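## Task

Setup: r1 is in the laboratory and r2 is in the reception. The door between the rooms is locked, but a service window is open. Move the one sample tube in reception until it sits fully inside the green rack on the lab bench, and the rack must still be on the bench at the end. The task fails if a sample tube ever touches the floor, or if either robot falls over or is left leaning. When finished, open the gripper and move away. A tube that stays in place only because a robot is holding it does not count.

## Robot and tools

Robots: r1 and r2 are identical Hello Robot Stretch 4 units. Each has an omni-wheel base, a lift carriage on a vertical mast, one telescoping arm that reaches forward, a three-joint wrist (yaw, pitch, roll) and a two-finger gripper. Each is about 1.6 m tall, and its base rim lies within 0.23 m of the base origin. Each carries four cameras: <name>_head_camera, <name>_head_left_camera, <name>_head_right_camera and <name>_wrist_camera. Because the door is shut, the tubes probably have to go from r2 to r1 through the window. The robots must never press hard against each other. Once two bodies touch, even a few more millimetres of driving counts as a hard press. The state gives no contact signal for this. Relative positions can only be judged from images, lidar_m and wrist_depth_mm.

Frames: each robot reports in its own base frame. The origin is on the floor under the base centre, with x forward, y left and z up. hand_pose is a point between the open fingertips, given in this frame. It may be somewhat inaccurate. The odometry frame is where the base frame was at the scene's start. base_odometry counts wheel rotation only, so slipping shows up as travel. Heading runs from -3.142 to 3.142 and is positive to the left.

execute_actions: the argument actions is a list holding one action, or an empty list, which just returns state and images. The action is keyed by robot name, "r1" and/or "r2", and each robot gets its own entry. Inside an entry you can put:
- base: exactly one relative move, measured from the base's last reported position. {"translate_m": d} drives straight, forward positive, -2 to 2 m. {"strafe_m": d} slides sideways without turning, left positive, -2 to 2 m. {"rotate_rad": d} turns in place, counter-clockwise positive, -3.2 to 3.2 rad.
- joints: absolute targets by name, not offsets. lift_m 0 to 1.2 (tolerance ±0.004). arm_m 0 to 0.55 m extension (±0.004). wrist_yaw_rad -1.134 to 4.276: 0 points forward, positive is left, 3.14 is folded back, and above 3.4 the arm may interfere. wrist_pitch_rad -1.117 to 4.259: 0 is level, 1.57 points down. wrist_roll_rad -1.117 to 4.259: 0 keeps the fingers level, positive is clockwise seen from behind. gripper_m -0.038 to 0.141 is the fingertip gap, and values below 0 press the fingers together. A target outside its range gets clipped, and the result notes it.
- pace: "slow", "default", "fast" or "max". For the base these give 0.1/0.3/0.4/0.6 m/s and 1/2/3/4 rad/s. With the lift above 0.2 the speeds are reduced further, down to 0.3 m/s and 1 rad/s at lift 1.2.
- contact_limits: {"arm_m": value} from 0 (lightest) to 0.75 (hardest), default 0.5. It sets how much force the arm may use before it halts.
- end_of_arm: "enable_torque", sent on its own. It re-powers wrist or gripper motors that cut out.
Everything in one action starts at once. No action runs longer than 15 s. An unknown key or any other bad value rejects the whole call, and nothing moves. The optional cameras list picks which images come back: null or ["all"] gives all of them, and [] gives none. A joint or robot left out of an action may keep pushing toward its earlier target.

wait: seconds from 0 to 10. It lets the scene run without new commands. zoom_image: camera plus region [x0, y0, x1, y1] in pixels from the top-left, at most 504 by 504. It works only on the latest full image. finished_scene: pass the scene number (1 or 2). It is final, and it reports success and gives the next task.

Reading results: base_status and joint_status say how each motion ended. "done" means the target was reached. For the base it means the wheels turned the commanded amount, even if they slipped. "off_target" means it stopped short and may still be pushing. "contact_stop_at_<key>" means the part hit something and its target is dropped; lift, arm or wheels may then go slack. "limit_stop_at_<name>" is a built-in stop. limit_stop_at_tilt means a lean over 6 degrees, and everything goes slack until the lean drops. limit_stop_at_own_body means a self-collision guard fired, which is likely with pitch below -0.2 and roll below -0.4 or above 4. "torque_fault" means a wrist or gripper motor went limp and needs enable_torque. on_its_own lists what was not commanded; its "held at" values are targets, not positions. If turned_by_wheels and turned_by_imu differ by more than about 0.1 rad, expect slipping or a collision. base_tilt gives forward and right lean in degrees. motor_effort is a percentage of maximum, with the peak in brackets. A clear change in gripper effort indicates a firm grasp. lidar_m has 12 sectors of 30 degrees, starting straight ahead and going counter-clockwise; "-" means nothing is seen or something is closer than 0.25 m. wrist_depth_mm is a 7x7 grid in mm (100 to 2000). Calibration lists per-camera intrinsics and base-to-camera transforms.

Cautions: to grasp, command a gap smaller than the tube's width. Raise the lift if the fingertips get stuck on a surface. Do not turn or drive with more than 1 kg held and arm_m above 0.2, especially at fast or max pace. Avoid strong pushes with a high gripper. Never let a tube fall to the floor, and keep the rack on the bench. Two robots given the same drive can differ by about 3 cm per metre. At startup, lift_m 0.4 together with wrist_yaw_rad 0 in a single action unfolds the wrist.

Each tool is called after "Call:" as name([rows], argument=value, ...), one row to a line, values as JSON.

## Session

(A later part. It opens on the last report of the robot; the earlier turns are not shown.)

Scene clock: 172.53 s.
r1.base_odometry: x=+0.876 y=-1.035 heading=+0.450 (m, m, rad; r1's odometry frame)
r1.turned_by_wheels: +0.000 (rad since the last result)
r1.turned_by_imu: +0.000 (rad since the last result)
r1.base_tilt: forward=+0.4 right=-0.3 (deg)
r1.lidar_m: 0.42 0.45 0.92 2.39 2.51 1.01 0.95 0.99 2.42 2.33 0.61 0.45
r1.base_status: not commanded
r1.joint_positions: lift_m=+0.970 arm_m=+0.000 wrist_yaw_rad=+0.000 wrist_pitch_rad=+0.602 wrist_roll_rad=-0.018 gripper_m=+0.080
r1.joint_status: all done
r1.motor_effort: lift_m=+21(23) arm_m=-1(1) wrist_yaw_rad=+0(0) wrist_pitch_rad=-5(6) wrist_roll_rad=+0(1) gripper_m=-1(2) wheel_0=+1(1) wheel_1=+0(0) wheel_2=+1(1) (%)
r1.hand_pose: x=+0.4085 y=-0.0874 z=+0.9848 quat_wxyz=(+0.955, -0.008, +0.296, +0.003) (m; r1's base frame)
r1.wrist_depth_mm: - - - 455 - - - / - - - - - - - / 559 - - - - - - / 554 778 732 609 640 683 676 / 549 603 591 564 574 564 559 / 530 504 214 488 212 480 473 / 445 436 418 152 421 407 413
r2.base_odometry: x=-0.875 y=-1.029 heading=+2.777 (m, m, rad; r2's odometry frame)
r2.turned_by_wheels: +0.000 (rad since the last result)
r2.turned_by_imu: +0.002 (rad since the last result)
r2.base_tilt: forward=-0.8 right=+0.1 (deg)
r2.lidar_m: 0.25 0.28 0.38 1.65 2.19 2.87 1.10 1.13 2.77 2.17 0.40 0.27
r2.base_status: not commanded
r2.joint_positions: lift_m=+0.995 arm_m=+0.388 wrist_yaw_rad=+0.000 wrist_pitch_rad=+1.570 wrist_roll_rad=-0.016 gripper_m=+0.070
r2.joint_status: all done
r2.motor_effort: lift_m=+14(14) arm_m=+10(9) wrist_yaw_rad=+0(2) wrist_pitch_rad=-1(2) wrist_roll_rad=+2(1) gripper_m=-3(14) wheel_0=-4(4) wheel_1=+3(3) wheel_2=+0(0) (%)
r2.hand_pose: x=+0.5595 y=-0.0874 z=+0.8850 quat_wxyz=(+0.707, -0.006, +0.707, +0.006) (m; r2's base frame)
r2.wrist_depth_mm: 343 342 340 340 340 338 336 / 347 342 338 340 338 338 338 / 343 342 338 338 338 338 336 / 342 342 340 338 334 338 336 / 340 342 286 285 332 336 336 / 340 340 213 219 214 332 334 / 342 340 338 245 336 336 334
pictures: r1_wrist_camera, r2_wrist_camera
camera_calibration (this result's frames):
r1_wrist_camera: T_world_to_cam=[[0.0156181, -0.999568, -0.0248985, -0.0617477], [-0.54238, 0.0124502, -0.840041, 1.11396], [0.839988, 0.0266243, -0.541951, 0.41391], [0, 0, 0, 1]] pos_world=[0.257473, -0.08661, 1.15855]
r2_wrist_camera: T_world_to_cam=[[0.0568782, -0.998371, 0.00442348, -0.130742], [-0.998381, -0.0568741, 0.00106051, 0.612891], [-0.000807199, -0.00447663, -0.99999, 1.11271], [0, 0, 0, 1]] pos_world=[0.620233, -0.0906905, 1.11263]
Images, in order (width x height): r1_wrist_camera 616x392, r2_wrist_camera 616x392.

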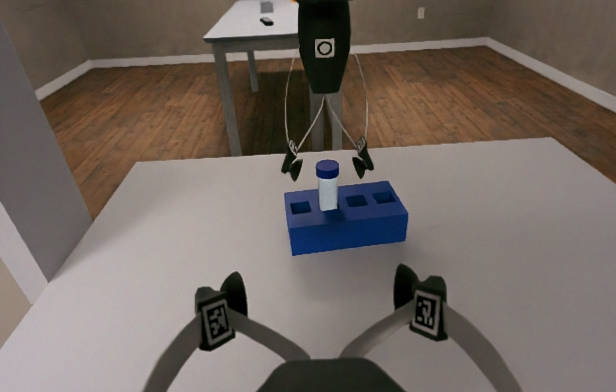

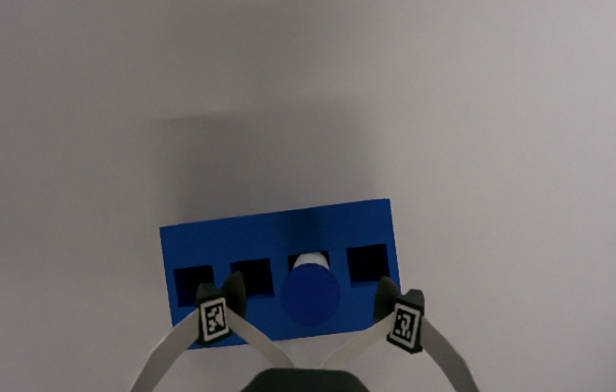

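Call:
execute_actions([
  {"r2": {"base": {"translate_m": -0.15}, "joints": {"arm_m": 0.005, "lift_m": 1.04}, "pace": "fast"}, "r1": {"base": {"translate_m": 0.17}, "joints": {"lift_m": 1.09, "wrist_pitch_rad": 1.57, "arm_m": 0.18}, "pace": "fast"}},
], cameras=["r1_wrist_camera", "r1_head_right_camera"])

Scene clock: 181.63 s.
r1.base_odometry: x=+1.029 y=-0.961 heading=+0.450 (m, m, rad; r1's odometry frame)
r1.turned_by_wheels: +0.000 (rad since the last result)
r1.turned_by_imu: -0.001 (rad since the last result)
r1.base_tilt: forward=+0.3 right=-0.5 (deg)
r1.lidar_m: 0.26 0.27 0.38 1.77 2.50 1.18 1.13 1.16 2.44 2.00 0.37 0.26
r1.base_status: done
r1.joint_positions: lift_m=+1.090 arm_m=+0.179 wrist_yaw_rad=+0.000 wrist_pitch_rad=+1.570 wrist_roll_rad=-0.018 gripper_m=+0.080
r1.joint_status: all done
r1.motor_effort: lift_m=+21(24) arm_m=+6(6) wrist_yaw_rad=+0(1) wrist_pitch_rad=+1(2) wrist_roll_rad=-1(1) gripper_m=-1(2) wheel_0=+0(5) wheel_1=+1(5) wheel_2=+2(10) (%)
r1.hand_pose: x=+0.3501 y=-0.0874 z=+0.9796 quat_wxyz=(+0.707, -0.006, +0.707, +0.006) (m; r1's base frame)
r1.wrist_depth_mm: 445 442 442 387 387 436 433 / 442 442 439 384 418 436 436 / 439 439 439 439 436 436 433 / 439 439 439 436 436 433 430 / 439 436 436 433 433 430 433 / 439 433 214 436 212 430 430 / 1229 1205 991 152 1205 1205 1205
r2.base_odometry: x=-0.735 y=-1.083 heading=+2.777 (m, m, rad; r2's odometry frame)
r2.turned_by_wheels: +0.000 (rad since the last result)
r2.turned_by_imu: +0.002 (rad since the last result)
r2.base_tilt: forward=-0.9 right=+0.0 (deg)
r2.lidar_m: 0.40 0.39 0.59 2.10 2.17 2.90 0.93 0.99 2.75 2.62 0.63 0.44
r2.base_status: done
r2.joint_positions: lift_m=+1.040 arm_m=+0.007 wrist_yaw_rad=+0.000 wrist_pitch_rad=+1.570 wrist_roll_rad=-0.016 gripper_m=+0.070
r2.joint_status: all done
r2.motor_effort: lift_m=+21(23) arm_m=-9(10) wrist_yaw_rad=+1(0) wrist_pitch_rad=+0(0) wrist_roll_rad=+1(2) gripper_m=-3(3) wheel_0=-3(9) wheel_1=-4(10) wheel_2=+4(15) (%)
r2.hand_pose: x=+0.1777 y=-0.0874 z=+0.9295 quat_wxyz=(+0.707, -0.006, +0.707, +0.006) (m; r2's base frame)
r2.wrist_depth_mm: 418 683 946 931 946 976 976 / 1118 1160 1160 1160 1182 1138 1138 / 1160 1138 1138 1160 1160 1138 1138 / 1138 1182 1160 1160 1118 1138 1138 / 1160 1160 960 946 1160 1118 1138 / 1138 1160 213 946 214 1138 1182 / 1138 1160 1160 410 1138 1160 1160
pictures: r1_head_right_camera, r1_wrist_camera
camera_calibration (this result's frames):
r1_wrist_camera: T_world_to_cam=[[-0.011467, -0.999572, -0.0269054, -0.0495402], [-0.999492, 0.0122577, -0.0294064, 0.443878], [0.0297236, 0.0265545, -0.999205, 1.19166], [0, 0, 0, 1]] pos_world=[0.407664, -0.086604, 1.20244]
Images, in order (width x height): r1_head_right_camera 420x672, r1_wrist_camera 616x392.

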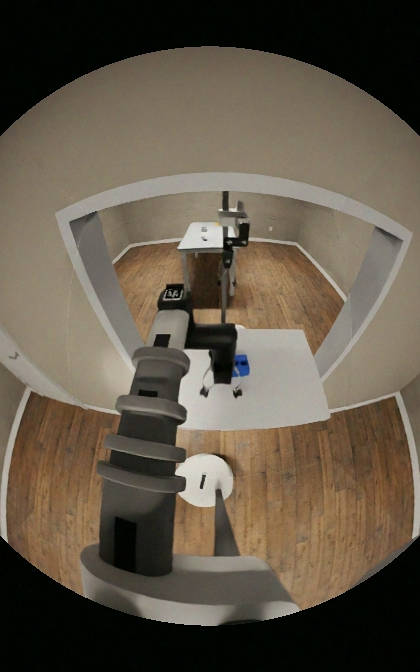

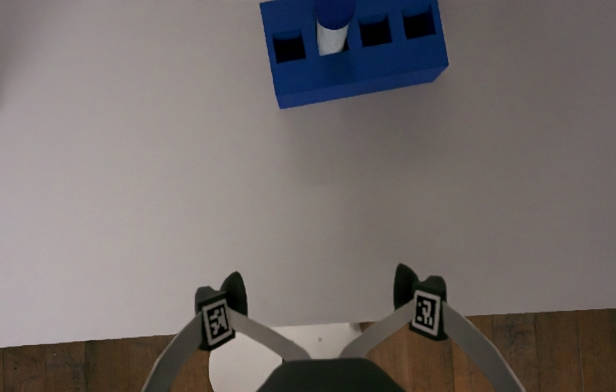

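Call:
zoom_image(camera="r1_wrist_camera", region=[250, 0, 460, 120])

Call:
zoom_image(camera="r1_wrist_camera", region=[180, 250, 460, 392])

Region (250, 0, 460, 120) of r1_wrist_camera's 616x392 image, scaled by 2.400; it fills the top 288 rows of this view, and the rest is white.

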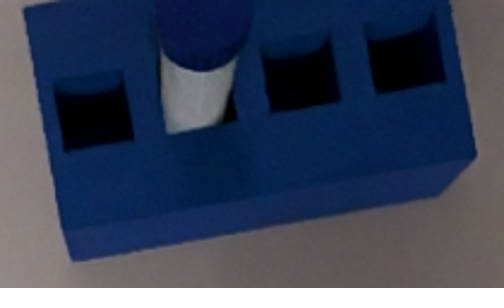

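Region (180, 250, 460, 392) of r1_wrist_camera's 616x392 image, scaled by 1.800; it fills the top 256 rows of this view, and the rest is white.

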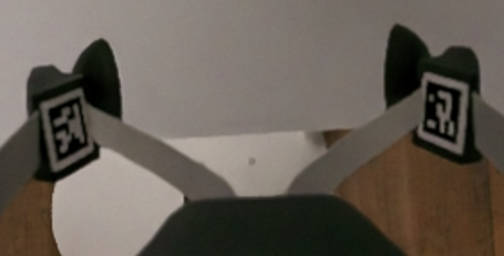

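Call:
execute_actions([
  {"r1": {"base": {"strafe_m": -0.022}, "joints": {"lift_m": 1.035, "arm_m": 0.398}, "pace": "fast"}, "r2": {"base": {"translate_m": -0.15}, "pace": "fast"}},
], cameras=["r1_wrist_camera", "r1_head_right_camera"])

Call:
zoom_image(camera="r1_wrist_camera", region=[190, 200, 450, 392])

Scene clock: 189.67 s.
r1.base_odometry: x=+1.039 y=-0.981 heading=+0.450 (m, m, rad; r1's odometry frame)
r1.turned_by_wheels: +0.000 (rad since the last result)
r1.turned_by_imu: +0.000 (rad since the last result)
r1.base_tilt: forward=+0.4 right=-0.3 (deg)
r1.lidar_m: 0.26 0.27 0.39 1.77 2.52 1.19 1.10 1.18 2.42 1.98 0.38 0.27
r1.base_status: done
r1.joint_positions: lift_m=+1.035 arm_m=+0.397 wrist_yaw_rad=+0.000 wrist_pitch_rad=+1.570 wrist_roll_rad=-0.018 gripper_m=+0.080
r1.joint_status: all done
r1.motor_effort: lift_m=+18(19) arm_m=+6(9) wrist_yaw_rad=+0(1) wrist_pitch_rad=+0(1) wrist_roll_rad=+0(2) gripper_m=-1(2) wheel_0=+0(6) wheel_1=+0(9) wheel_2=+0(1) (%)
r1.hand_pose: x=+0.5680 y=-0.0874 z=+0.9249 quat_wxyz=(+0.707, -0.006, +0.707, +0.006) (m; r1's base frame)
r1.wrist_depth_mm: 387 387 384 382 382 382 379 / 387 387 384 382 382 379 379 / 384 384 382 382 379 379 377 / 384 384 382 379 379 377 377 / 382 379 379 327 325 377 375 / 382 379 214 325 212 375 375 / 377 379 377 152 375 373 373
r2.base_odometry: x=-0.595 y=-1.136 heading=+2.776 (m, m, rad; r2's odometry frame)
r2.turned_by_wheels: +0.000 (rad since the last result)
r2.turned_by_imu: +0.002 (rad since the last result)
r2.base_tilt: forward=-0.9 right=+0.2 (deg)
r2.lidar_m: 0.54 0.57 1.07 2.08 2.15 2.89 0.81 0.84 2.71 2.59 1.16 0.61
r2.base_status: done
r2.joint_positions: lift_m=+1.040 arm_m=+0.007 wrist_yaw_rad=+0.000 wrist_pitch_rad=+1.570 wrist_roll_rad=-0.016 gripper_m=+0.070
r2.joint_status: not commanded
r2.motor_effort: lift_m=+21(21) arm_m=-9(9) wrist_yaw_rad=+0(1) wrist_pitch_rad=+0(2) wrist_roll_rad=+4(1) gripper_m=-2(3) wheel_0=-2(9) wheel_1=-4(9) wheel_2=+3(16) (%)
r2.hand_pose: x=+0.1777 y=-0.0874 z=+0.9295 quat_wxyz=(+0.707, -0.006, +0.707, +0.006) (m; r2's base frame)
r2.wrist_depth_mm: 1182 1138 1160 1138 1182 1160 1160 / 1160 1138 1182 1160 1160 1138 1160 / 1160 1160 1138 1160 1160 1160 1138 / 1160 1160 1160 1160 1138 1182 1138 / 1160 1160 946 946 1138 1118 1138 / 1138 1138 213 931 213 1138 1138 / 1160 1138 1138 413 1138 1118 1118
pictures: r1_head_right_camera, r1_wrist_camera
camera_calibration (this result's frames):
r1_wrist_camera: T_world_to_cam=[[-0.0114486, -0.999572, -0.026903, -0.0485257], [-0.999498, 0.0122339, -0.0292081, 0.659869], [0.0295247, 0.0265551, -0.999211, 1.13066], [0, 0, 0, 1]] pos_world=[0.6256, -0.0866026, 1.14774]
Images, in order (width x height): r1_head_right_camera 420x672, r1_wrist_camera 616x392.

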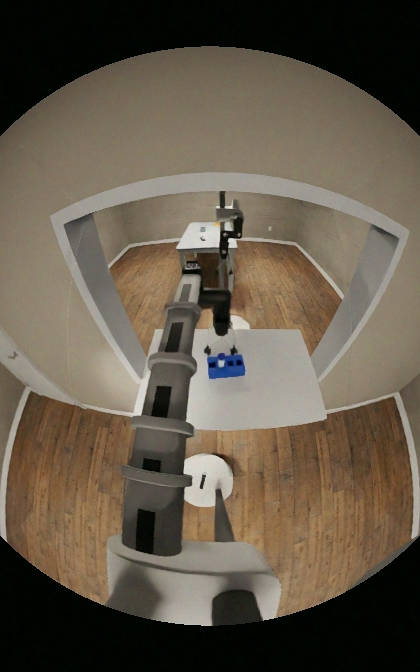

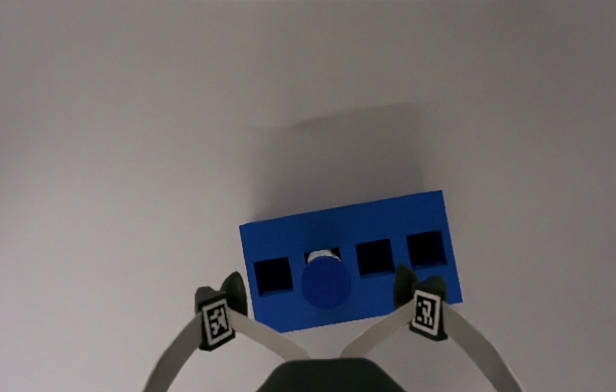

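Region (190, 200, 450, 392) of r1_wrist_camera's 616x392 image, scaled by 1.938; it fills the top 372 rows of this view, and the rest is white.

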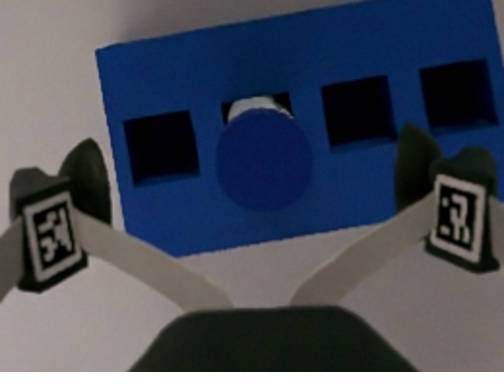

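Call:
execute_actions([
  {"r1": {"base": {"strafe_m": -0.005}, "joints": {"lift_m": 0.99, "gripper_m": 0.055}}},
], cameras=["r1_wrist_camera", "r1_head_right_camera", "r2_head_camera"])

Call:
zoom_image(camera="r1_wrist_camera", region=[190, 200, 450, 392])

Call:
zoom_image(camera="r1_head_right_camera", region=[185, 320, 265, 400])

Scene clock: 193.73 s.
r1.base_odometry: x=+1.041 y=-0.986 heading=+0.451 (m, m, rad; r1's odometry frame)
r1.turned_by_wheels: +0.000 (rad since the last result)
r1.turned_by_imu: +0.000 (rad since the last result)
r1.base_tilt: forward=+0.4 right=-0.4 (deg)
r1.lidar_m: 0.25 0.27 0.38 1.77 2.52 1.20 1.11 1.19 2.41 1.97 0.38 0.26
r1.base_status: done
r1.joint_positions: lift_m=+0.990 arm_m=+0.397 wrist_yaw_rad=+0.000 wrist_pitch_rad=+1.570 wrist_roll_rad=-0.018 gripper_m=+0.055
r1.joint_status: all done
r1.motor_effort: lift_m=+17(17) arm_m=+6(6) wrist_yaw_rad=+0(0) wrist_pitch_rad=+0(0) wrist_roll_rad=-1(2) gripper_m=-2(1) wheel_0=+2(7) wheel_1=+1(5) wheel_2=+0(0) (%)
r1.hand_pose: x=+0.5680 y=-0.0874 z=+0.8799 quat_wxyz=(+0.707, -0.006, +0.707, +0.006) (m; r1's base frame)
r1.wrist_depth_mm: 342 340 340 338 336 336 334 / 340 340 338 336 336 334 334 / 340 338 336 336 334 332 332 / 338 338 336 334 334 332 332 / 336 336 336 282 283 332 330 / 334 334 213 213 198 330 330 / 336 334 330 156 332 330 329
r2.base_odometry: x=-0.595 y=-1.136 heading=+2.776 (m, m, rad; r2's odometry frame)
r2.turned_by_wheels: +0.000 (rad since the last result)
r2.turned_by_imu: +0.002 (rad since the last result)
r2.base_tilt: forward=-0.7 right=+0.1 (deg)
r2.lidar_m: 0.54 0.55 1.08 2.08 2.15 2.89 0.78 0.84 2.72 2.60 1.20 0.60
r2.base_status: not commanded
r2.joint_positions: lift_m=+1.040 arm_m=+0.007 wrist_yaw_rad=+0.000 wrist_pitch_rad=+1.570 wrist_roll_rad=-0.016 gripper_m=+0.070
r2.joint_status: not commanded
r2.motor_effort: lift_m=+21(21) arm_m=-9(10) wrist_yaw_rad=-1(1) wrist_pitch_rad=-2(1) wrist_roll_rad=+2(2) gripper_m=-3(4) wheel_0=-2(3) wheel_1=-4(4) wheel_2=+3(3) (%)
r2.hand_pose: x=+0.1777 y=-0.0874 z=+0.9295 quat_wxyz=(+0.707, -0.006, +0.707, +0.006) (m; r2's base frame)
r2.wrist_depth_mm: 1138 1138 1138 1160 1160 1160 1138 / 1182 1118 1160 1160 1182 1138 1138 / 1138 1138 1182 1138 1118 1138 1138 / 1160 1182 1160 1160 1138 1138 1160 / 1138 1138 946 931 1160 1160 1118 / 1160 1160 214 917 214 1138 1118 / 1160 1160 1138 410 1138 1138 1138
pictures: r1_head_right_camera, r1_wrist_camera, r2_head_camera
camera_calibration (this result's frames):
r1_wrist_camera: T_world_to_cam=[[-0.011449, -0.999572, -0.026903, -0.0497347], [-0.999498, 0.0122343, -0.0292083, 0.658559], [0.029525, 0.0265551, -0.999211, 1.08575], [0, 0, 0, 1]] pos_world=[0.625602, -0.0866026, 1.10279]
Images, in order (width x height): r1_head_right_camera 420x672, r1_wrist_camera 616x392, r2_head_camera 420x560.

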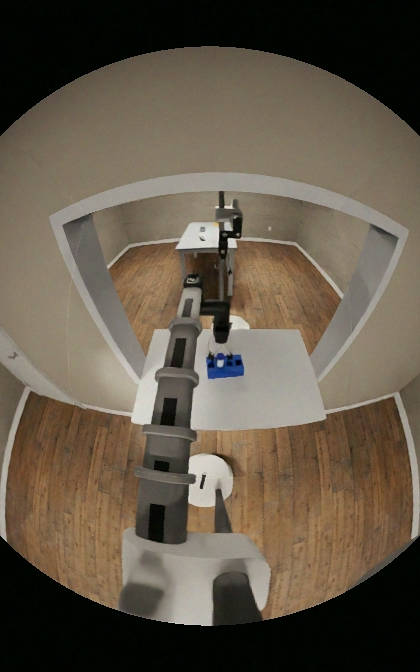

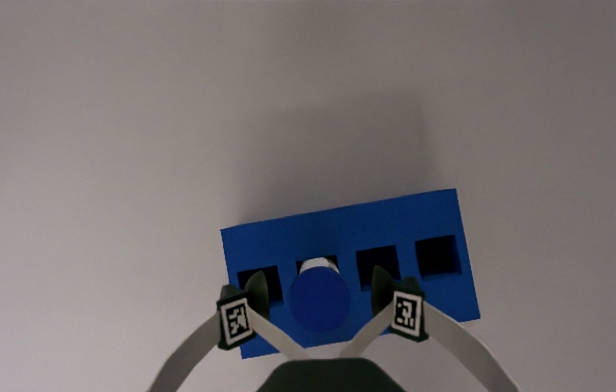

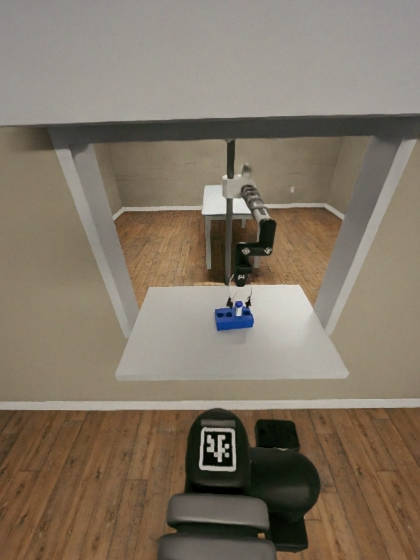

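Region (190, 200, 450, 392) of r1_wrist_camera's 616x392 image, scaled by 1.938; it fills the top 372 rows of this view, and the rest is white.

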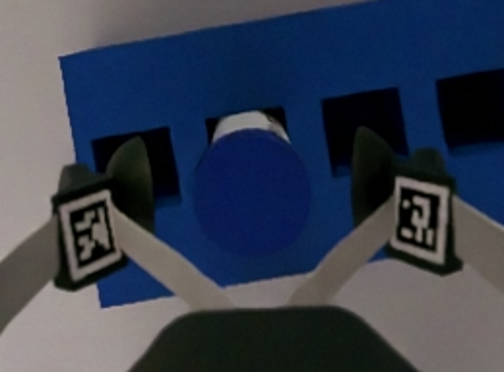

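Region (185, 320, 265, 400) of r1_head_right_camera's 420x672 image, scaled by 6.300, with more detail than that image has.

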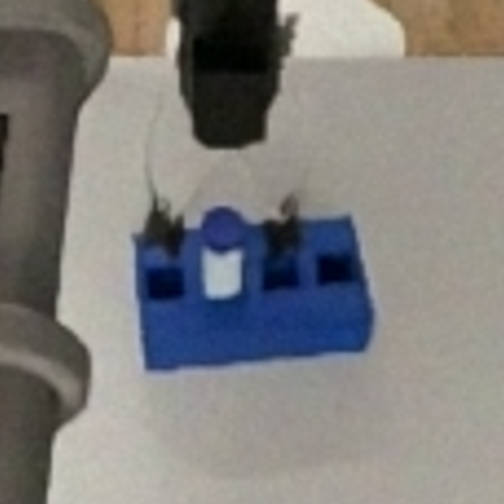

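Call:
zoom_image(camera="r2_head_camera", region=[205, 275, 275, 335])

Region (205, 275, 275, 335) of r2_head_camera's 420x560 image, scaled by 7.200, with more detail than that image has; it fills the top 432 rows of this view, and the rest is white.

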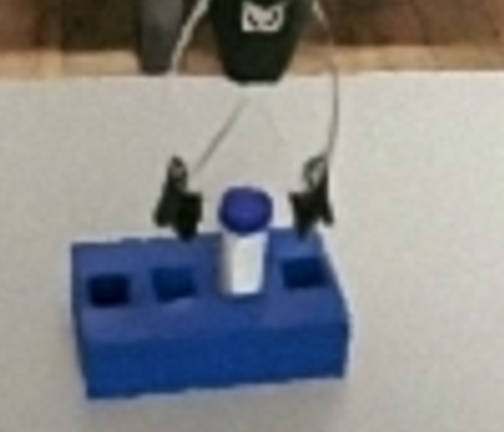

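Call:
execute_actions([
  {"r1": {"joints": {"lift_m": 0.985, "gripper_m": 0.012}}},
], cameras=["r1_wrist_camera", "r2_head_camera"])

Call:
zoom_image(camera="r2_head_camera", region=[205, 275, 275, 335])

Scene clock: 197.63 s.
r1.base_odometry: x=+1.041 y=-0.986 heading=+0.451 (m, m, rad; r1's odometry frame)
r1.turned_by_wheels: +0.000 (rad since the last result)
r1.turned_by_imu: +0.000 (rad since the last result)
r1.base_tilt: forward=+0.3 right=-0.3 (deg)
r1.lidar_m: 0.25 0.28 0.36 1.78 2.52 1.18 1.12 1.19 2.39 1.98 0.38 0.27
r1.base_status: not commanded
r1.joint_positions: lift_m=+0.985 arm_m=+0.397 wrist_yaw_rad=+0.000 wrist_pitch_rad=+1.570 wrist_roll_rad=-0.018 gripper_m=+0.012
r1.joint_status: all done
r1.motor_effort: lift_m=+17(18) arm_m=+6(6) wrist_yaw_rad=+0(0) wrist_pitch_rad=+1(0) wrist_roll_rad=+1(1) gripper_m=-12(11) wheel_0=+1(1) wheel_1=+1(2) wheel_2=+0(0) (%)
r1.hand_pose: x=+0.5680 y=-0.0874 z=+0.8749 quat_wxyz=(+0.707, -0.006, +0.707, +0.006) (m; r1's base frame)
r1.wrist_depth_mm: 334 336 334 334 332 329 330 / 334 334 332 332 330 329 329 / 334 332 330 330 329 329 327 / 332 332 330 330 329 329 327 / 332 330 329 276 282 327 325 / 332 329 277 202 192 327 325 / 329 330 327 274 325 159 324
r2.base_odometry: x=-0.595 y=-1.136 heading=+2.776 (m, m, rad; r2's odometry frame)
r2.turned_by_wheels: +0.000 (rad since the last result)
r2.turned_by_imu: +0.002 (rad since the last result)
r2.base_tilt: forward=-0.8 right=+0.1 (deg)
r2.lidar_m: 0.54 0.59 1.06 2.08 2.15 2.87 0.80 0.84 2.71 2.62 1.19 0.59
r2.base_status: not commanded
r2.joint_positions: lift_m=+1.040 arm_m=+0.007 wrist_yaw_rad=+0.000 wrist_pitch_rad=+1.570 wrist_roll_rad=-0.016 gripper_m=+0.070
r2.joint_status: not commanded
r2.motor_effort: lift_m=+21(21) arm_m=-9(9) wrist_yaw_rad=-2(1) wrist_pitch_rad=+1(1) wrist_roll_rad=+3(2) gripper_m=-3(1) wheel_0=-2(2) wheel_1=-4(4) wheel_2=+3(3) (%)
r2.hand_pose: x=+0.1777 y=-0.0874 z=+0.9295 quat_wxyz=(+0.707, -0.006, +0.707, +0.006) (m; r2's base frame)
r2.wrist_depth_mm: 1160 1160 1160 1182 1138 1160 1138 / 1160 1138 1160 1138 1138 1160 1138 / 1160 1118 1138 1138 1160 1160 1118 / 1160 1138 1160 1138 1138 1182 1118 / 1160 1160 931 931 1138 1138 1138 / 1118 1160 213 960 213 1118 1118 / 1182 1138 1182 415 1160 1118 1138
pictures: r1_wrist_camera, r2_head_camera
camera_calibration (this result's frames):
r1_wrist_camera: T_world_to_cam=[[-0.0114488, -0.999572, -0.026903, -0.0498696], [-0.999498, 0.0122341, -0.0292082, 0.658414], [0.0295249, 0.0265551, -0.999211, 1.08074], [0, 0, 0, 1]] pos_world=[0.625604, -0.0866026, 1.09778]
Images, in order (width x height): r1_wrist_camera 616x392, r2_head_camera 420x560.

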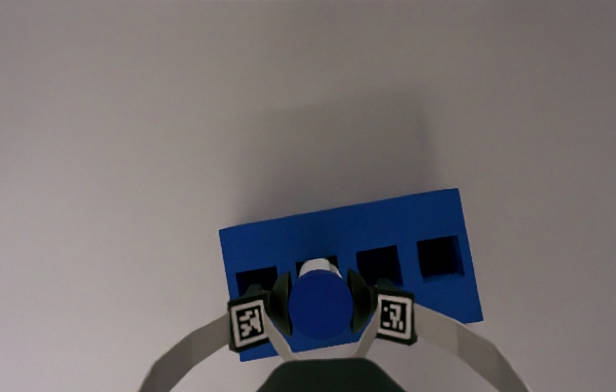

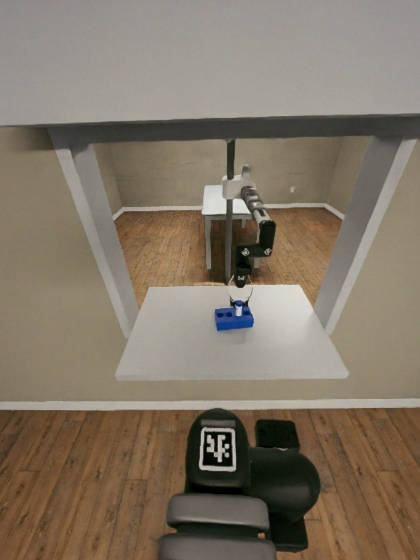

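Region (205, 275, 275, 335) of r2_head_camera's 420x560 image, scaled by 7.200, with more detail than that image has; it fills the top 432 rows of this view, and the rest is white.

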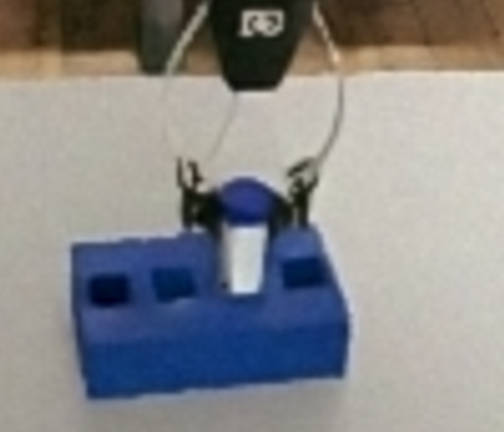

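Call:
execute_actions([
  {"r1": {"joints": {"lift_m": 1.05}}},
], cameras=["r1_wrist_camera", "r2_head_camera"])

Call:
zoom_image(camera="r1_wrist_camera", region=[210, 190, 430, 350])

Call:
zoom_image(camera="r2_head_camera", region=[205, 265, 275, 335])

Scene clock: 200.37 s.
r1.base_odometry: x=+1.041 y=-0.986 heading=+0.451 (m, m, rad; r1's odometry frame)
r1.turned_by_wheels: +0.000 (rad since the last result)
r1.turned_by_imu: +0.000 (rad since the last result)
r1.base_tilt: forward=+0.3 right=-0.4 (deg)
r1.lidar_m: 0.25 0.27 0.39 1.77 2.53 1.18 1.12 1.19 2.41 1.98 0.39 0.27
r1.base_status: not commanded
r1.joint_positions: lift_m=+1.050 arm_m=+0.397 wrist_yaw_rad=+0.000 wrist_pitch_rad=+1.570 wrist_roll_rad=-0.018 gripper_m=+0.012
r1.joint_status: all done
r1.motor_effort: lift_m=+22(23) arm_m=+6(6) wrist_yaw_rad=+0(1) wrist_pitch_rad=-1(0) wrist_roll_rad=+1(0) gripper_m=-10(11) wheel_0=+2(1) wheel_1=+1(1) wheel_2=+0(0) (%)
r1.hand_pose: x=+0.5680 y=-0.0874 z=+0.9395 quat_wxyz=(+0.707, -0.006, +0.707, +0.006) (m; r1's base frame)
r1.wrist_depth_mm: 402 402 399 397 397 397 397 / 402 399 397 397 397 394 392 / 399 397 397 394 397 394 392 / 399 397 397 394 394 392 392 / 397 397 394 342 342 392 389 / 397 394 394 202 191 389 389 / 394 394 392 392 389 159 387
r2.base_odometry: x=-0.595 y=-1.136 heading=+2.776 (m, m, rad; r2's odometry frame)
r2.turned_by_wheels: +0.000 (rad since the last result)
r2.turned_by_imu: +0.001 (rad since the last result)
r2.base_tilt: forward=-0.8 right=+0.1 (deg)
r2.lidar_m: 0.54 0.56 1.06 2.09 2.15 2.89 0.80 0.83 2.73 2.61 1.17 0.60
r2.base_status: not commanded
r2.joint_positions: lift_m=+1.040 arm_m=+0.007 wrist_yaw_rad=+0.000 wrist_pitch_rad=+1.570 wrist_roll_rad=-0.016 gripper_m=+0.070
r2.joint_status: not commanded
r2.motor_effort: lift_m=+21(21) arm_m=-9(9) wrist_yaw_rad=+0(1) wrist_pitch_rad=+0(0) wrist_roll_rad=+1(2) gripper_m=-3(3) wheel_0=-3(2) wheel_1=-4(4) wheel_2=+3(3) (%)
r2.hand_pose: x=+0.1777 y=-0.0874 z=+0.9295 quat_wxyz=(+0.707, -0.006, +0.707, +0.006) (m; r2's base frame)
r2.wrist_depth_mm: 1160 1160 1182 1138 1160 1138 1160 / 1138 1182 1138 1182 1138 1138 1138 / 1138 1160 1160 1138 1138 1118 1118 / 1160 1138 1160 1098 1138 1138 1118 / 1138 1138 931 946 1138 1138 1138 / 1160 1160 213 931 214 1160 1138 / 1138 1118 1138 413 1160 1138 1138
pictures: r1_wrist_camera, r2_head_camera
camera_calibration (this result's frames):
r1_wrist_camera: T_world_to_cam=[[-0.011449, -0.999572, -0.026903, -0.0481312], [-0.999498, 0.0122343, -0.0292082, 0.660303], [0.0295249, 0.0265551, -0.999211, 1.1453], [0, 0, 0, 1]] pos_world=[0.625606, -0.0866026, 1.16239]
Images, in order (width x height): r1_wrist_camera 616x392, r2_head_camera 420x560.

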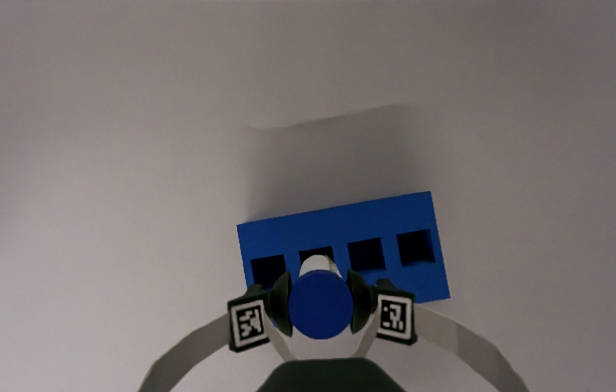

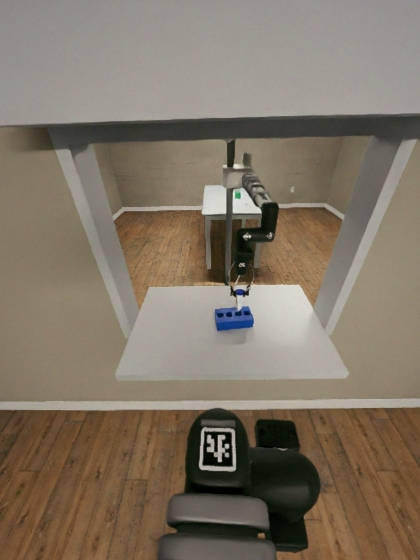

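Region (210, 190, 430, 350) of r1_wrist_camera's 616x392 image, scaled by 2.291; it fills the top 367 rows of this view, and the rest is white.

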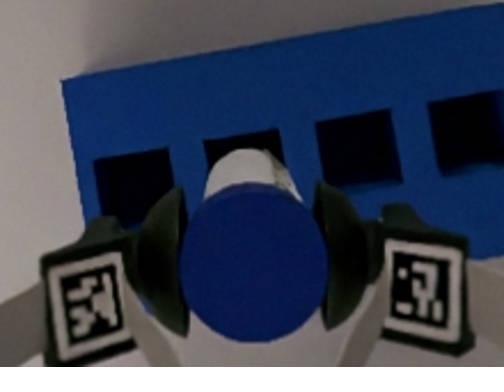

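Region (205, 265, 275, 335) of r2_head_camera's 420x560 image, scaled by 7.200, with more detail than that image has.

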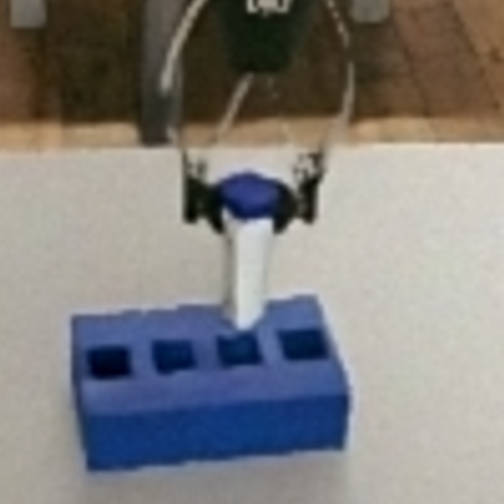

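Call:
execute_actions([
  {"r1": {"base": {"translate_m": -0.75}, "joints": {"arm_m": 0.005, "lift_m": 1.07}, "pace": "fast"}},
], cameras=["r1_wrist_camera"])

Call:
execute_actions([
  {"r1": {"base": {"rotate_rad": -1.57}, "pace": "fast"}},
], cameras=["r1_head_right_camera", "r1_head_camera"])

Scene clock: 218.30 s.
r1.base_odometry: x=+0.365 y=-1.312 heading=+0.451 (m, m, rad; r1's odometry frame)
r1.turned_by_wheels: +0.000 (rad since the last result)
r1.turned_by_imu: +0.000 (rad since the last result)
r1.base_tilt: forward=+0.3 right=-0.4 (deg)
r1.lidar_m: 0.99 1.04 1.74 2.42 0.58 0.40 0.38 0.39 2.39 2.28 1.75 1.02
r1.base_status: done
r1.joint_positions: lift_m=+1.070 arm_m=+0.006 wrist_yaw_rad=+0.000 wrist_pitch_rad=+1.570 wrist_roll_rad=-0.018 gripper_m=+0.012
r1.joint_status: all done
r1.motor_effort: lift_m=+21(24) arm_m=-7(5) wrist_yaw_rad=+1(1) wrist_pitch_rad=-1(1) wrist_roll_rad=+0(0) gripper_m=-12(11) wheel_0=+0(5) wheel_1=+0(5) wheel_2=-1(10) (%)
r1.hand_pose: x=+0.1772 y=-0.0874 z=+0.9596 quat_wxyz=(+0.707, -0.006, +0.707, +0.006) (m; r1's base frame)
r1.wrist_depth_mm: 1229 1229 1229 1205 1205 1205 1205 / 1229 1205 1205 1205 1205 1205 1205 / 1229 1229 1205 1205 1182 1182 1205 / 1205 1205 1205 1182 1205 1182 1205 / 1205 1205 1205 976 1205 1205 1182 / 1205 1205 976 202 191 1182 1182 / 1205 1205 976 759 1182 159 1182
r2.base_odometry: x=-0.595 y=-1.136 heading=+2.776 (m, m, rad; r2's odometry frame)
r2.turned_by_wheels: +0.000 (rad since the last result)
r2.turned_by_imu: +0.003 (rad since the last result)
r2.base_tilt: forward=-0.8 right=+0.1 (deg)
r2.lidar_m: 0.55 0.57 1.09 2.10 2.14 2.88 0.81 0.85 2.69 2.61 1.15 0.58
r2.base_status: not commanded
r2.joint_positions: lift_m=+1.040 arm_m=+0.007 wrist_yaw_rad=+0.000 wrist_pitch_rad=+1.570 wrist_roll_rad=-0.016 gripper_m=+0.070
r2.joint_status: not commanded
r2.motor_effort: lift_m=+21(21) arm_m=-9(9) wrist_yaw_rad=+0(1) wrist_pitch_rad=+1(1) wrist_roll_rad=+1(1) gripper_m=-4(3) wheel_0=-2(3) wheel_1=-3(4) wheel_2=+3(3) (%)
r2.hand_pose: x=+0.1777 y=-0.0874 z=+0.9295 quat_wxyz=(+0.707, -0.006, +0.707, +0.006) (m; r2's base frame)
r2.wrist_depth_mm: 1160 1160 1160 1138 1160 1138 1118 / 1160 1182 1138 1138 1182 1160 1118 / 1160 1205 1160 1160 1160 1138 1138 / 1138 1160 1160 1160 1160 1160 1160 / 1138 1205 931 946 1138 1118 1118 / 1160 1160 215 931 213 1118 1118 / 1160 1160 1138 418 1138 1138 1160
pictures: r1_wrist_camera
camera_calibration (this result's frames):
r1_wrist_camera: T_world_to_cam=[[-0.0119546, -0.999567, -0.0268982, -0.0519815], [-0.999504, 0.0127286, -0.0287921, 0.269877], [0.029122, 0.0265406, -0.999223, 1.17695], [0, 0, 0, 1]] pos_world=[0.234847, -0.0866312, 1.18241]
Images, in order (width x height): r1_wrist_camera 616x392.

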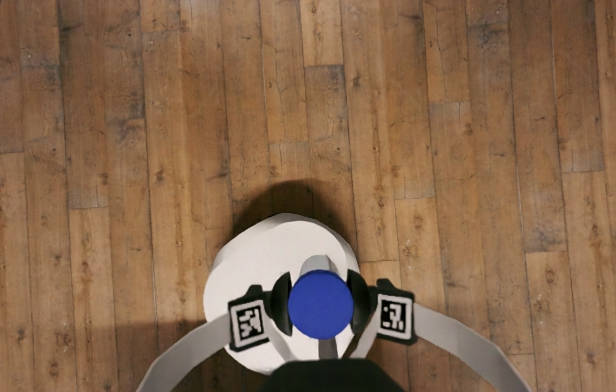

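Scene clock: 220.70 s.
r1.base_odometry: x=+0.365 y=-1.312 heading=-1.119 (m, m, rad; r1's odometry frame)
r1.turned_by_wheels: -1.570 (rad since the last result)
r1.turned_by_imu: -1.580 (rad since the last result)
r1.base_tilt: forward=+0.3 right=-0.4 (deg)
r1.lidar_m: 2.28 1.74 1.04 1.00 1.06 1.75 2.41 0.55 0.38 0.37 0.38 2.38
r1.base_status: done
r1.joint_positions: lift_m=+1.070 arm_m=+0.006 wrist_yaw_rad=+0.000 wrist_pitch_rad=+1.570 wrist_roll_rad=-0.018 gripper_m=+0.012
r1.joint_status: not commanded
r1.motor_effort: lift_m=+19(21) arm_m=-6(7) wrist_yaw_rad=+1(1) wrist_pitch_rad=+0(0) wrist_roll_rad=-1(1) gripper_m=-12(10) wheel_0=+1(4) wheel_1=+2(5) wheel_2=-1(6) (%)
r1.hand_pose: x=+0.1773 y=-0.0874 z=+0.9597 quat_wxyz=(+0.707, -0.006, +0.707, +0.006) (m; r1's base frame)
r1.wrist_depth_mm: 1205 1229 1205 1205 1205 1205 1205 / 1229 1205 1205 1205 1205 1205 1205 / 1205 1205 1205 1205 1182 1182 504 / 1205 1205 1205 1205 1182 1182 508 / 1205 1205 1182 976 1205 1205 1182 / 1205 1205 976 201 191 1205 1182 / 1182 1182 991 759 1182 159 1182
r2.base_odometry: x=-0.595 y=-1.136 heading=+2.776 (m, m, rad; r2's odometry frame)
r2.turned_by_wheels: +0.000 (rad since the last result)
r2.turned_by_imu: +0.001 (rad since the last result)
r2.base_tilt: forward=-0.8 right=+0.1 (deg)
r2.lidar_m: 0.55 0.58 1.07 2.08 2.13 2.89 0.79 0.84 2.73 2.60 1.19 0.59
r2.base_status: not commanded
r2.joint_positions: lift_m=+1.040 arm_m=+0.007 wrist_yaw_rad=+0.000 wrist_pitch_rad=+1.570 wrist_roll_rad=-0.016 gripper_m=+0.070
r2.joint_status: not commanded
r2.motor_effort: lift_m=+21(21) arm_m=-9(9) wrist_yaw_rad=-1(2) wrist_pitch_rad=+1(1) wrist_roll_rad=+3(3) gripper_m=-1(2) wheel_0=-3(2) wheel_1=-4(4) wheel_2=+3(3) (%)
r2.hand_pose: x=+0.1777 y=-0.0874 z=+0.9295 quat_wxyz=(+0.707, -0.006, +0.707, +0.006) (m; r2's base frame)
r2.wrist_depth_mm: 1160 1160 1138 1160 1182 1118 1160 / 1138 1160 1138 1118 1160 1160 1160 / 1160 1160 1138 1160 1160 1138 1118 / 1138 1182 1138 1160 1118 1118 1160 / 1138 1160 946 904 1138 1138 1118 / 1160 1160 214 917 213 1138 1160 / 1160 1138 1160 413 1138 1138 1138
pictures: r1_head_camera, r1_head_right_camera
Images, in order (width x height): r1_head_camera 420x560, r1_head_right_camera 420x672.

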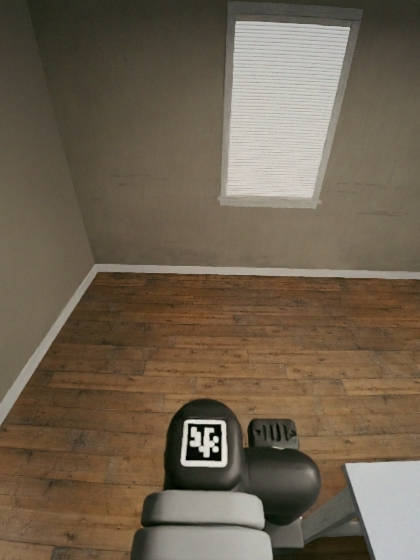

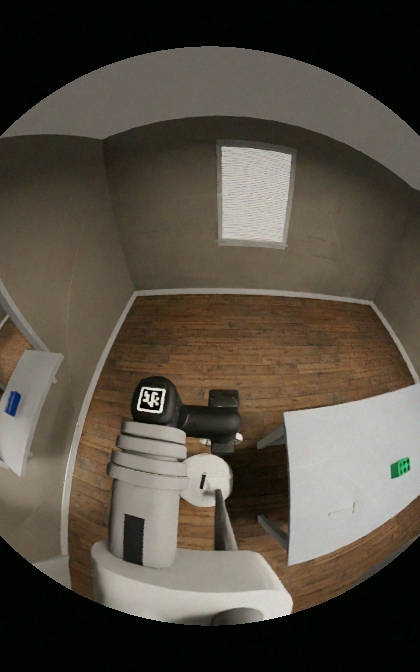

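Call:
execute_actions([
  {"r1": {"base": {"translate_m": -0.73}, "pace": "fast"}},
], cameras=["r1_head_right_camera", "r1_head_camera", "r1_wrist_camera"])

Scene clock: 225.33 s.
r1.base_odometry: x=+0.047 y=-0.655 heading=-1.119 (m, m, rad; r1's odometry frame)
r1.turned_by_wheels: +0.000 (rad since the last result)
r1.turned_by_imu: +0.000 (rad since the last result)
r1.base_tilt: forward=+0.4 right=-0.3 (deg)
r1.lidar_m: 3.00 1.43 1.10 1.22 1.27 1.75 1.67 1.75 2.39 1.21 0.47 0.55
r1.base_status: done
r1.joint_positions: lift_m=+1.070 arm_m=+0.006 wrist_yaw_rad=+0.000 wrist_pitch_rad=+1.570 wrist_roll_rad=-0.018 gripper_m=+0.012
r1.joint_status: not commanded
r1.motor_effort: lift_m=+20(20) arm_m=-7(6) wrist_yaw_rad=+0(0) wrist_pitch_rad=+0(0) wrist_roll_rad=+1(1) gripper_m=-11(10) wheel_0=+0(5) wheel_1=+0(7) wheel_2=-2(10) (%)
r1.hand_pose: x=+0.1773 y=-0.0874 z=+0.9597 quat_wxyz=(+0.707, -0.006, +0.707, +0.006) (m; r1's base frame)
r1.wrist_depth_mm: 1229 1229 1229 1205 1205 1205 466 / 1229 1229 1205 1229 1229 1205 473 / 1229 1205 1205 1205 1205 931 1182 / 1205 1205 1205 1182 1182 1182 1182 / 1205 1205 1205 976 1182 1182 1182 / 1205 1205 976 201 191 1182 1182 / 1205 1182 991 759 1182 159 1160
r2.base_odometry: x=-0.595 y=-1.136 heading=+2.776 (m, m, rad; r2's odometry frame)
r2.turned_by_wheels: +0.000 (rad since the last result)
r2.turned_by_imu: +0.002 (rad since the last result)
r2.base_tilt: forward=-0.8 right=+0.0 (deg)
r2.lidar_m: 0.54 0.57 1.08 2.09 2.18 2.87 0.79 0.83 2.73 2.59 1.19 0.60
r2.base_status: not commanded
r2.joint_positions: lift_m=+1.040 arm_m=+0.007 wrist_yaw_rad=+0.000 wrist_pitch_rad=+1.570 wrist_roll_rad=-0.016 gripper_m=+0.070
r2.joint_status: not commanded
r2.motor_effort: lift_m=+21(21) arm_m=-9(9) wrist_yaw_rad=+0(1) wrist_pitch_rad=+0(0) wrist_roll_rad=+1(1) gripper_m=-3(2) wheel_0=-2(3) wheel_1=-3(4) wheel_2=+3(3) (%)
r2.hand_pose: x=+0.1777 y=-0.0874 z=+0.9295 quat_wxyz=(+0.707, -0.006, +0.707, +0.006) (m; r2's base frame)
r2.wrist_depth_mm: 1182 1160 1182 1138 1160 1138 1160 / 1138 1160 1138 1160 1138 1138 1160 / 1160 1138 1138 1138 1160 1138 1118 / 1160 1160 1138 1160 1138 1160 1138 / 1160 1138 931 946 1160 1160 1160 / 1182 1138 213 931 215 1138 1118 / 1182 1160 1118 415 1160 1138 1138
pictures: r1_head_camera, r1_head_right_camera, r1_wrist_camera
camera_calibration (this result's frames):
r1_wrist_camera: T_world_to_cam=[[-0.0116762, -0.99957, -0.0269011, -0.0520242], [-0.999501, 0.0124569, -0.0290391, 0.270185], [0.0293618, 0.0265486, -0.999216, 1.17701], [0, 0, 0, 1]] pos_world=[0.234884, -0.0866155, 1.18254]
Images, in order (width x height): r1_head_camera 420x560, r1_head_right_camera 420x672, r1_wrist_camera 616x392.

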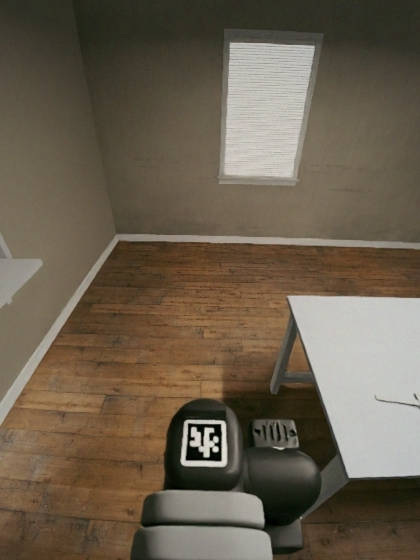

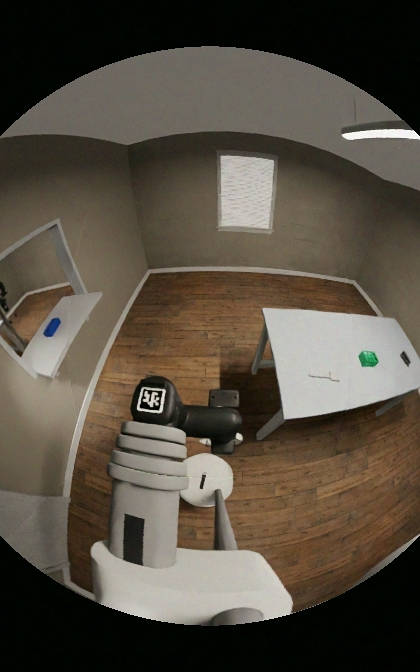

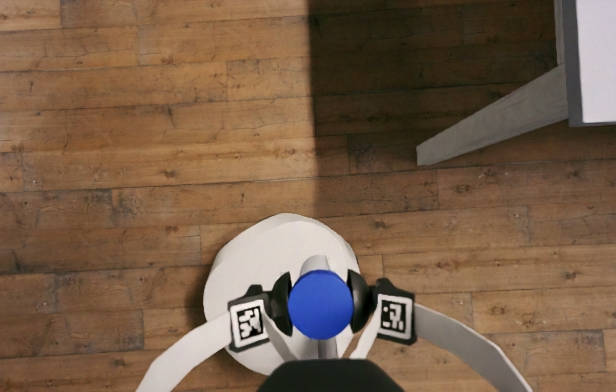

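Call:
zoom_image(camera="r1_head_right_camera", region=[340, 330, 400, 390])

Region (340, 330, 400, 390) of r1_head_right_camera's 420x672 image, scaled by 8.400, with more detail than that image has.

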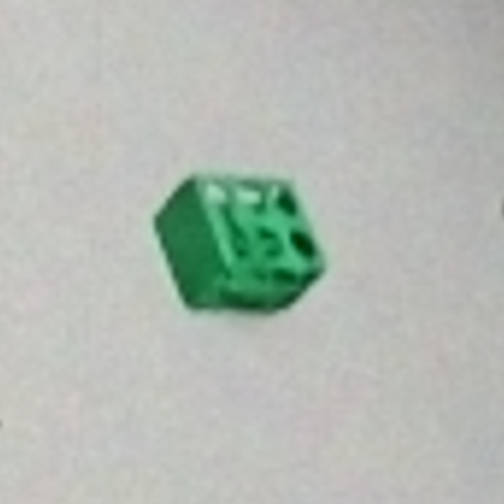

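Call:
execute_actions([
  {"r1": {"base": {"strafe_m": -0.95}, "joints": {"arm_m": 0.33, "lift_m": 1.08}, "pace": "fast"}},
], cameras=["r1_head_right_camera", "r1_wrist_camera"])

Scene clock: 234.90 s.
r1.base_odometry: x=-0.808 y=-1.069 heading=-1.119 (m, m, rad; r1's odometry frame)
r1.turned_by_wheels: +0.000 (rad since the last result)
r1.turned_by_imu: -0.002 (rad since the last result)
r1.base_tilt: forward=+0.2 right=-0.3 (deg)
r1.lidar_m: 0.29 0.30 0.44 2.02 2.25 1.76 1.67 1.75 2.19 2.10 0.41 0.30
r1.base_status: done
r1.joint_positions: lift_m=+1.080 arm_m=+0.329 wrist_yaw_rad=+0.000 wrist_pitch_rad=+1.570 wrist_roll_rad=-0.018 gripper_m=+0.012
r1.joint_status: all done
r1.motor_effort: lift_m=+21(23) arm_m=+6(6) wrist_yaw_rad=-1(0) wrist_pitch_rad=+1(2) wrist_roll_rad=-1(0) gripper_m=-12(10) wheel_0=-2(8) wheel_1=+2(8) wheel_2=-1(1) (%)
r1.hand_pose: x=+0.5000 y=-0.0874 z=+0.9696 quat_wxyz=(+0.707, -0.006, +0.707, +0.006) (m; r1's base frame)
r1.wrist_depth_mm: 442 439 439 439 436 436 433 / 439 439 436 436 433 433 433 / 439 436 436 430 427 433 430 / 436 436 433 427 430 430 430 / 427 433 433 430 430 427 427 / 433 433 433 201 191 427 427 / 433 433 430 430 427 159 427
r2.base_odometry: x=-0.595 y=-1.136 heading=+2.776 (m, m, rad; r2's odometry frame)
r2.turned_by_wheels: +0.000 (rad since the last result)
r2.turned_by_imu: +0.003 (rad since the last result)
r2.base_tilt: forward=-0.6 right=+0.1 (deg)
r2.lidar_m: 0.53 0.58 1.09 2.10 2.16 2.86 0.79 0.82 2.72 2.60 1.20 0.58
r2.base_status: not commanded
r2.joint_positions: lift_m=+1.040 arm_m=+0.007 wrist_yaw_rad=+0.000 wrist_pitch_rad=+1.570 wrist_roll_rad=-0.016 gripper_m=+0.070
r2.joint_status: not commanded
r2.motor_effort: lift_m=+21(21) arm_m=-9(9) wrist_yaw_rad=+0(1) wrist_pitch_rad=+0(1) wrist_roll_rad=+1(2) gripper_m=-2(2) wheel_0=-3(2) wheel_1=-4(4) wheel_2=+3(3) (%)
r2.hand_pose: x=+0.1777 y=-0.0874 z=+0.9295 quat_wxyz=(+0.707, -0.006, +0.707, +0.006) (m; r2's base frame)
r2.wrist_depth_mm: 1160 1160 1182 1160 1160 1138 1160 / 1160 1182 1138 1138 1160 1138 1138 / 1182 1182 1160 1138 1138 1118 1160 / 1160 1160 1160 1118 1160 1138 1138 / 1160 1138 931 931 1160 1138 1138 / 1182 1160 214 946 213 1138 1138 / 1138 1160 1138 410 1118 1138 1118
pictures: r1_head_right_camera, r1_wrist_camera
camera_calibration (this result's frames):
r1_wrist_camera: T_world_to_cam=[[-0.0114715, -0.999572, -0.0269026, -0.04809], [-0.999499, 0.0122558, -0.029172, 0.593162], [0.0294892, 0.0265545, -0.999212, 1.17739], [0, 0, 0, 1]] pos_world=[0.557593, -0.0866039, 1.19247]
Images, in order (width x height): r1_head_right_camera 420x672, r1_wrist_camera 616x392.

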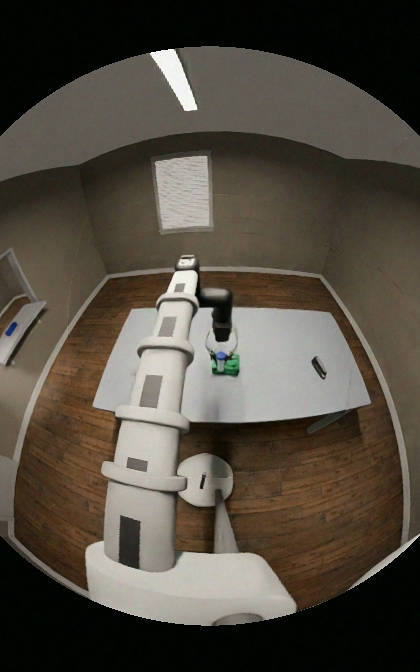

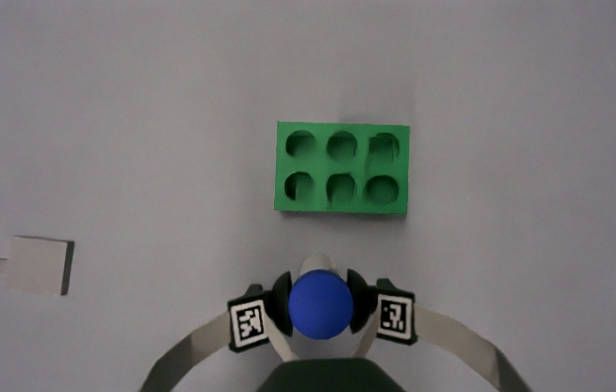

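Call:
zoom_image(camera="r1_wrist_camera", region=[260, 110, 430, 280])

Region (260, 110, 430, 280) of r1_wrist_camera's 616x392 image, scaled by 2.965.

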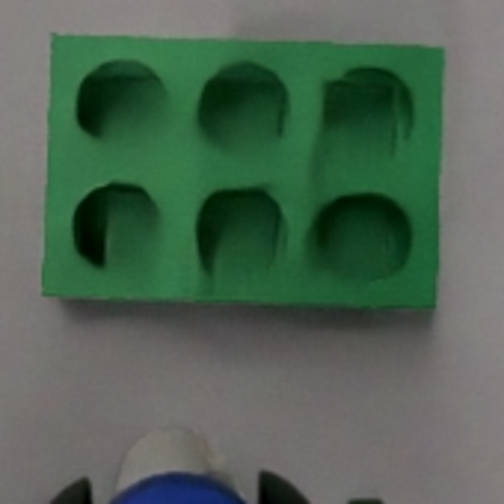

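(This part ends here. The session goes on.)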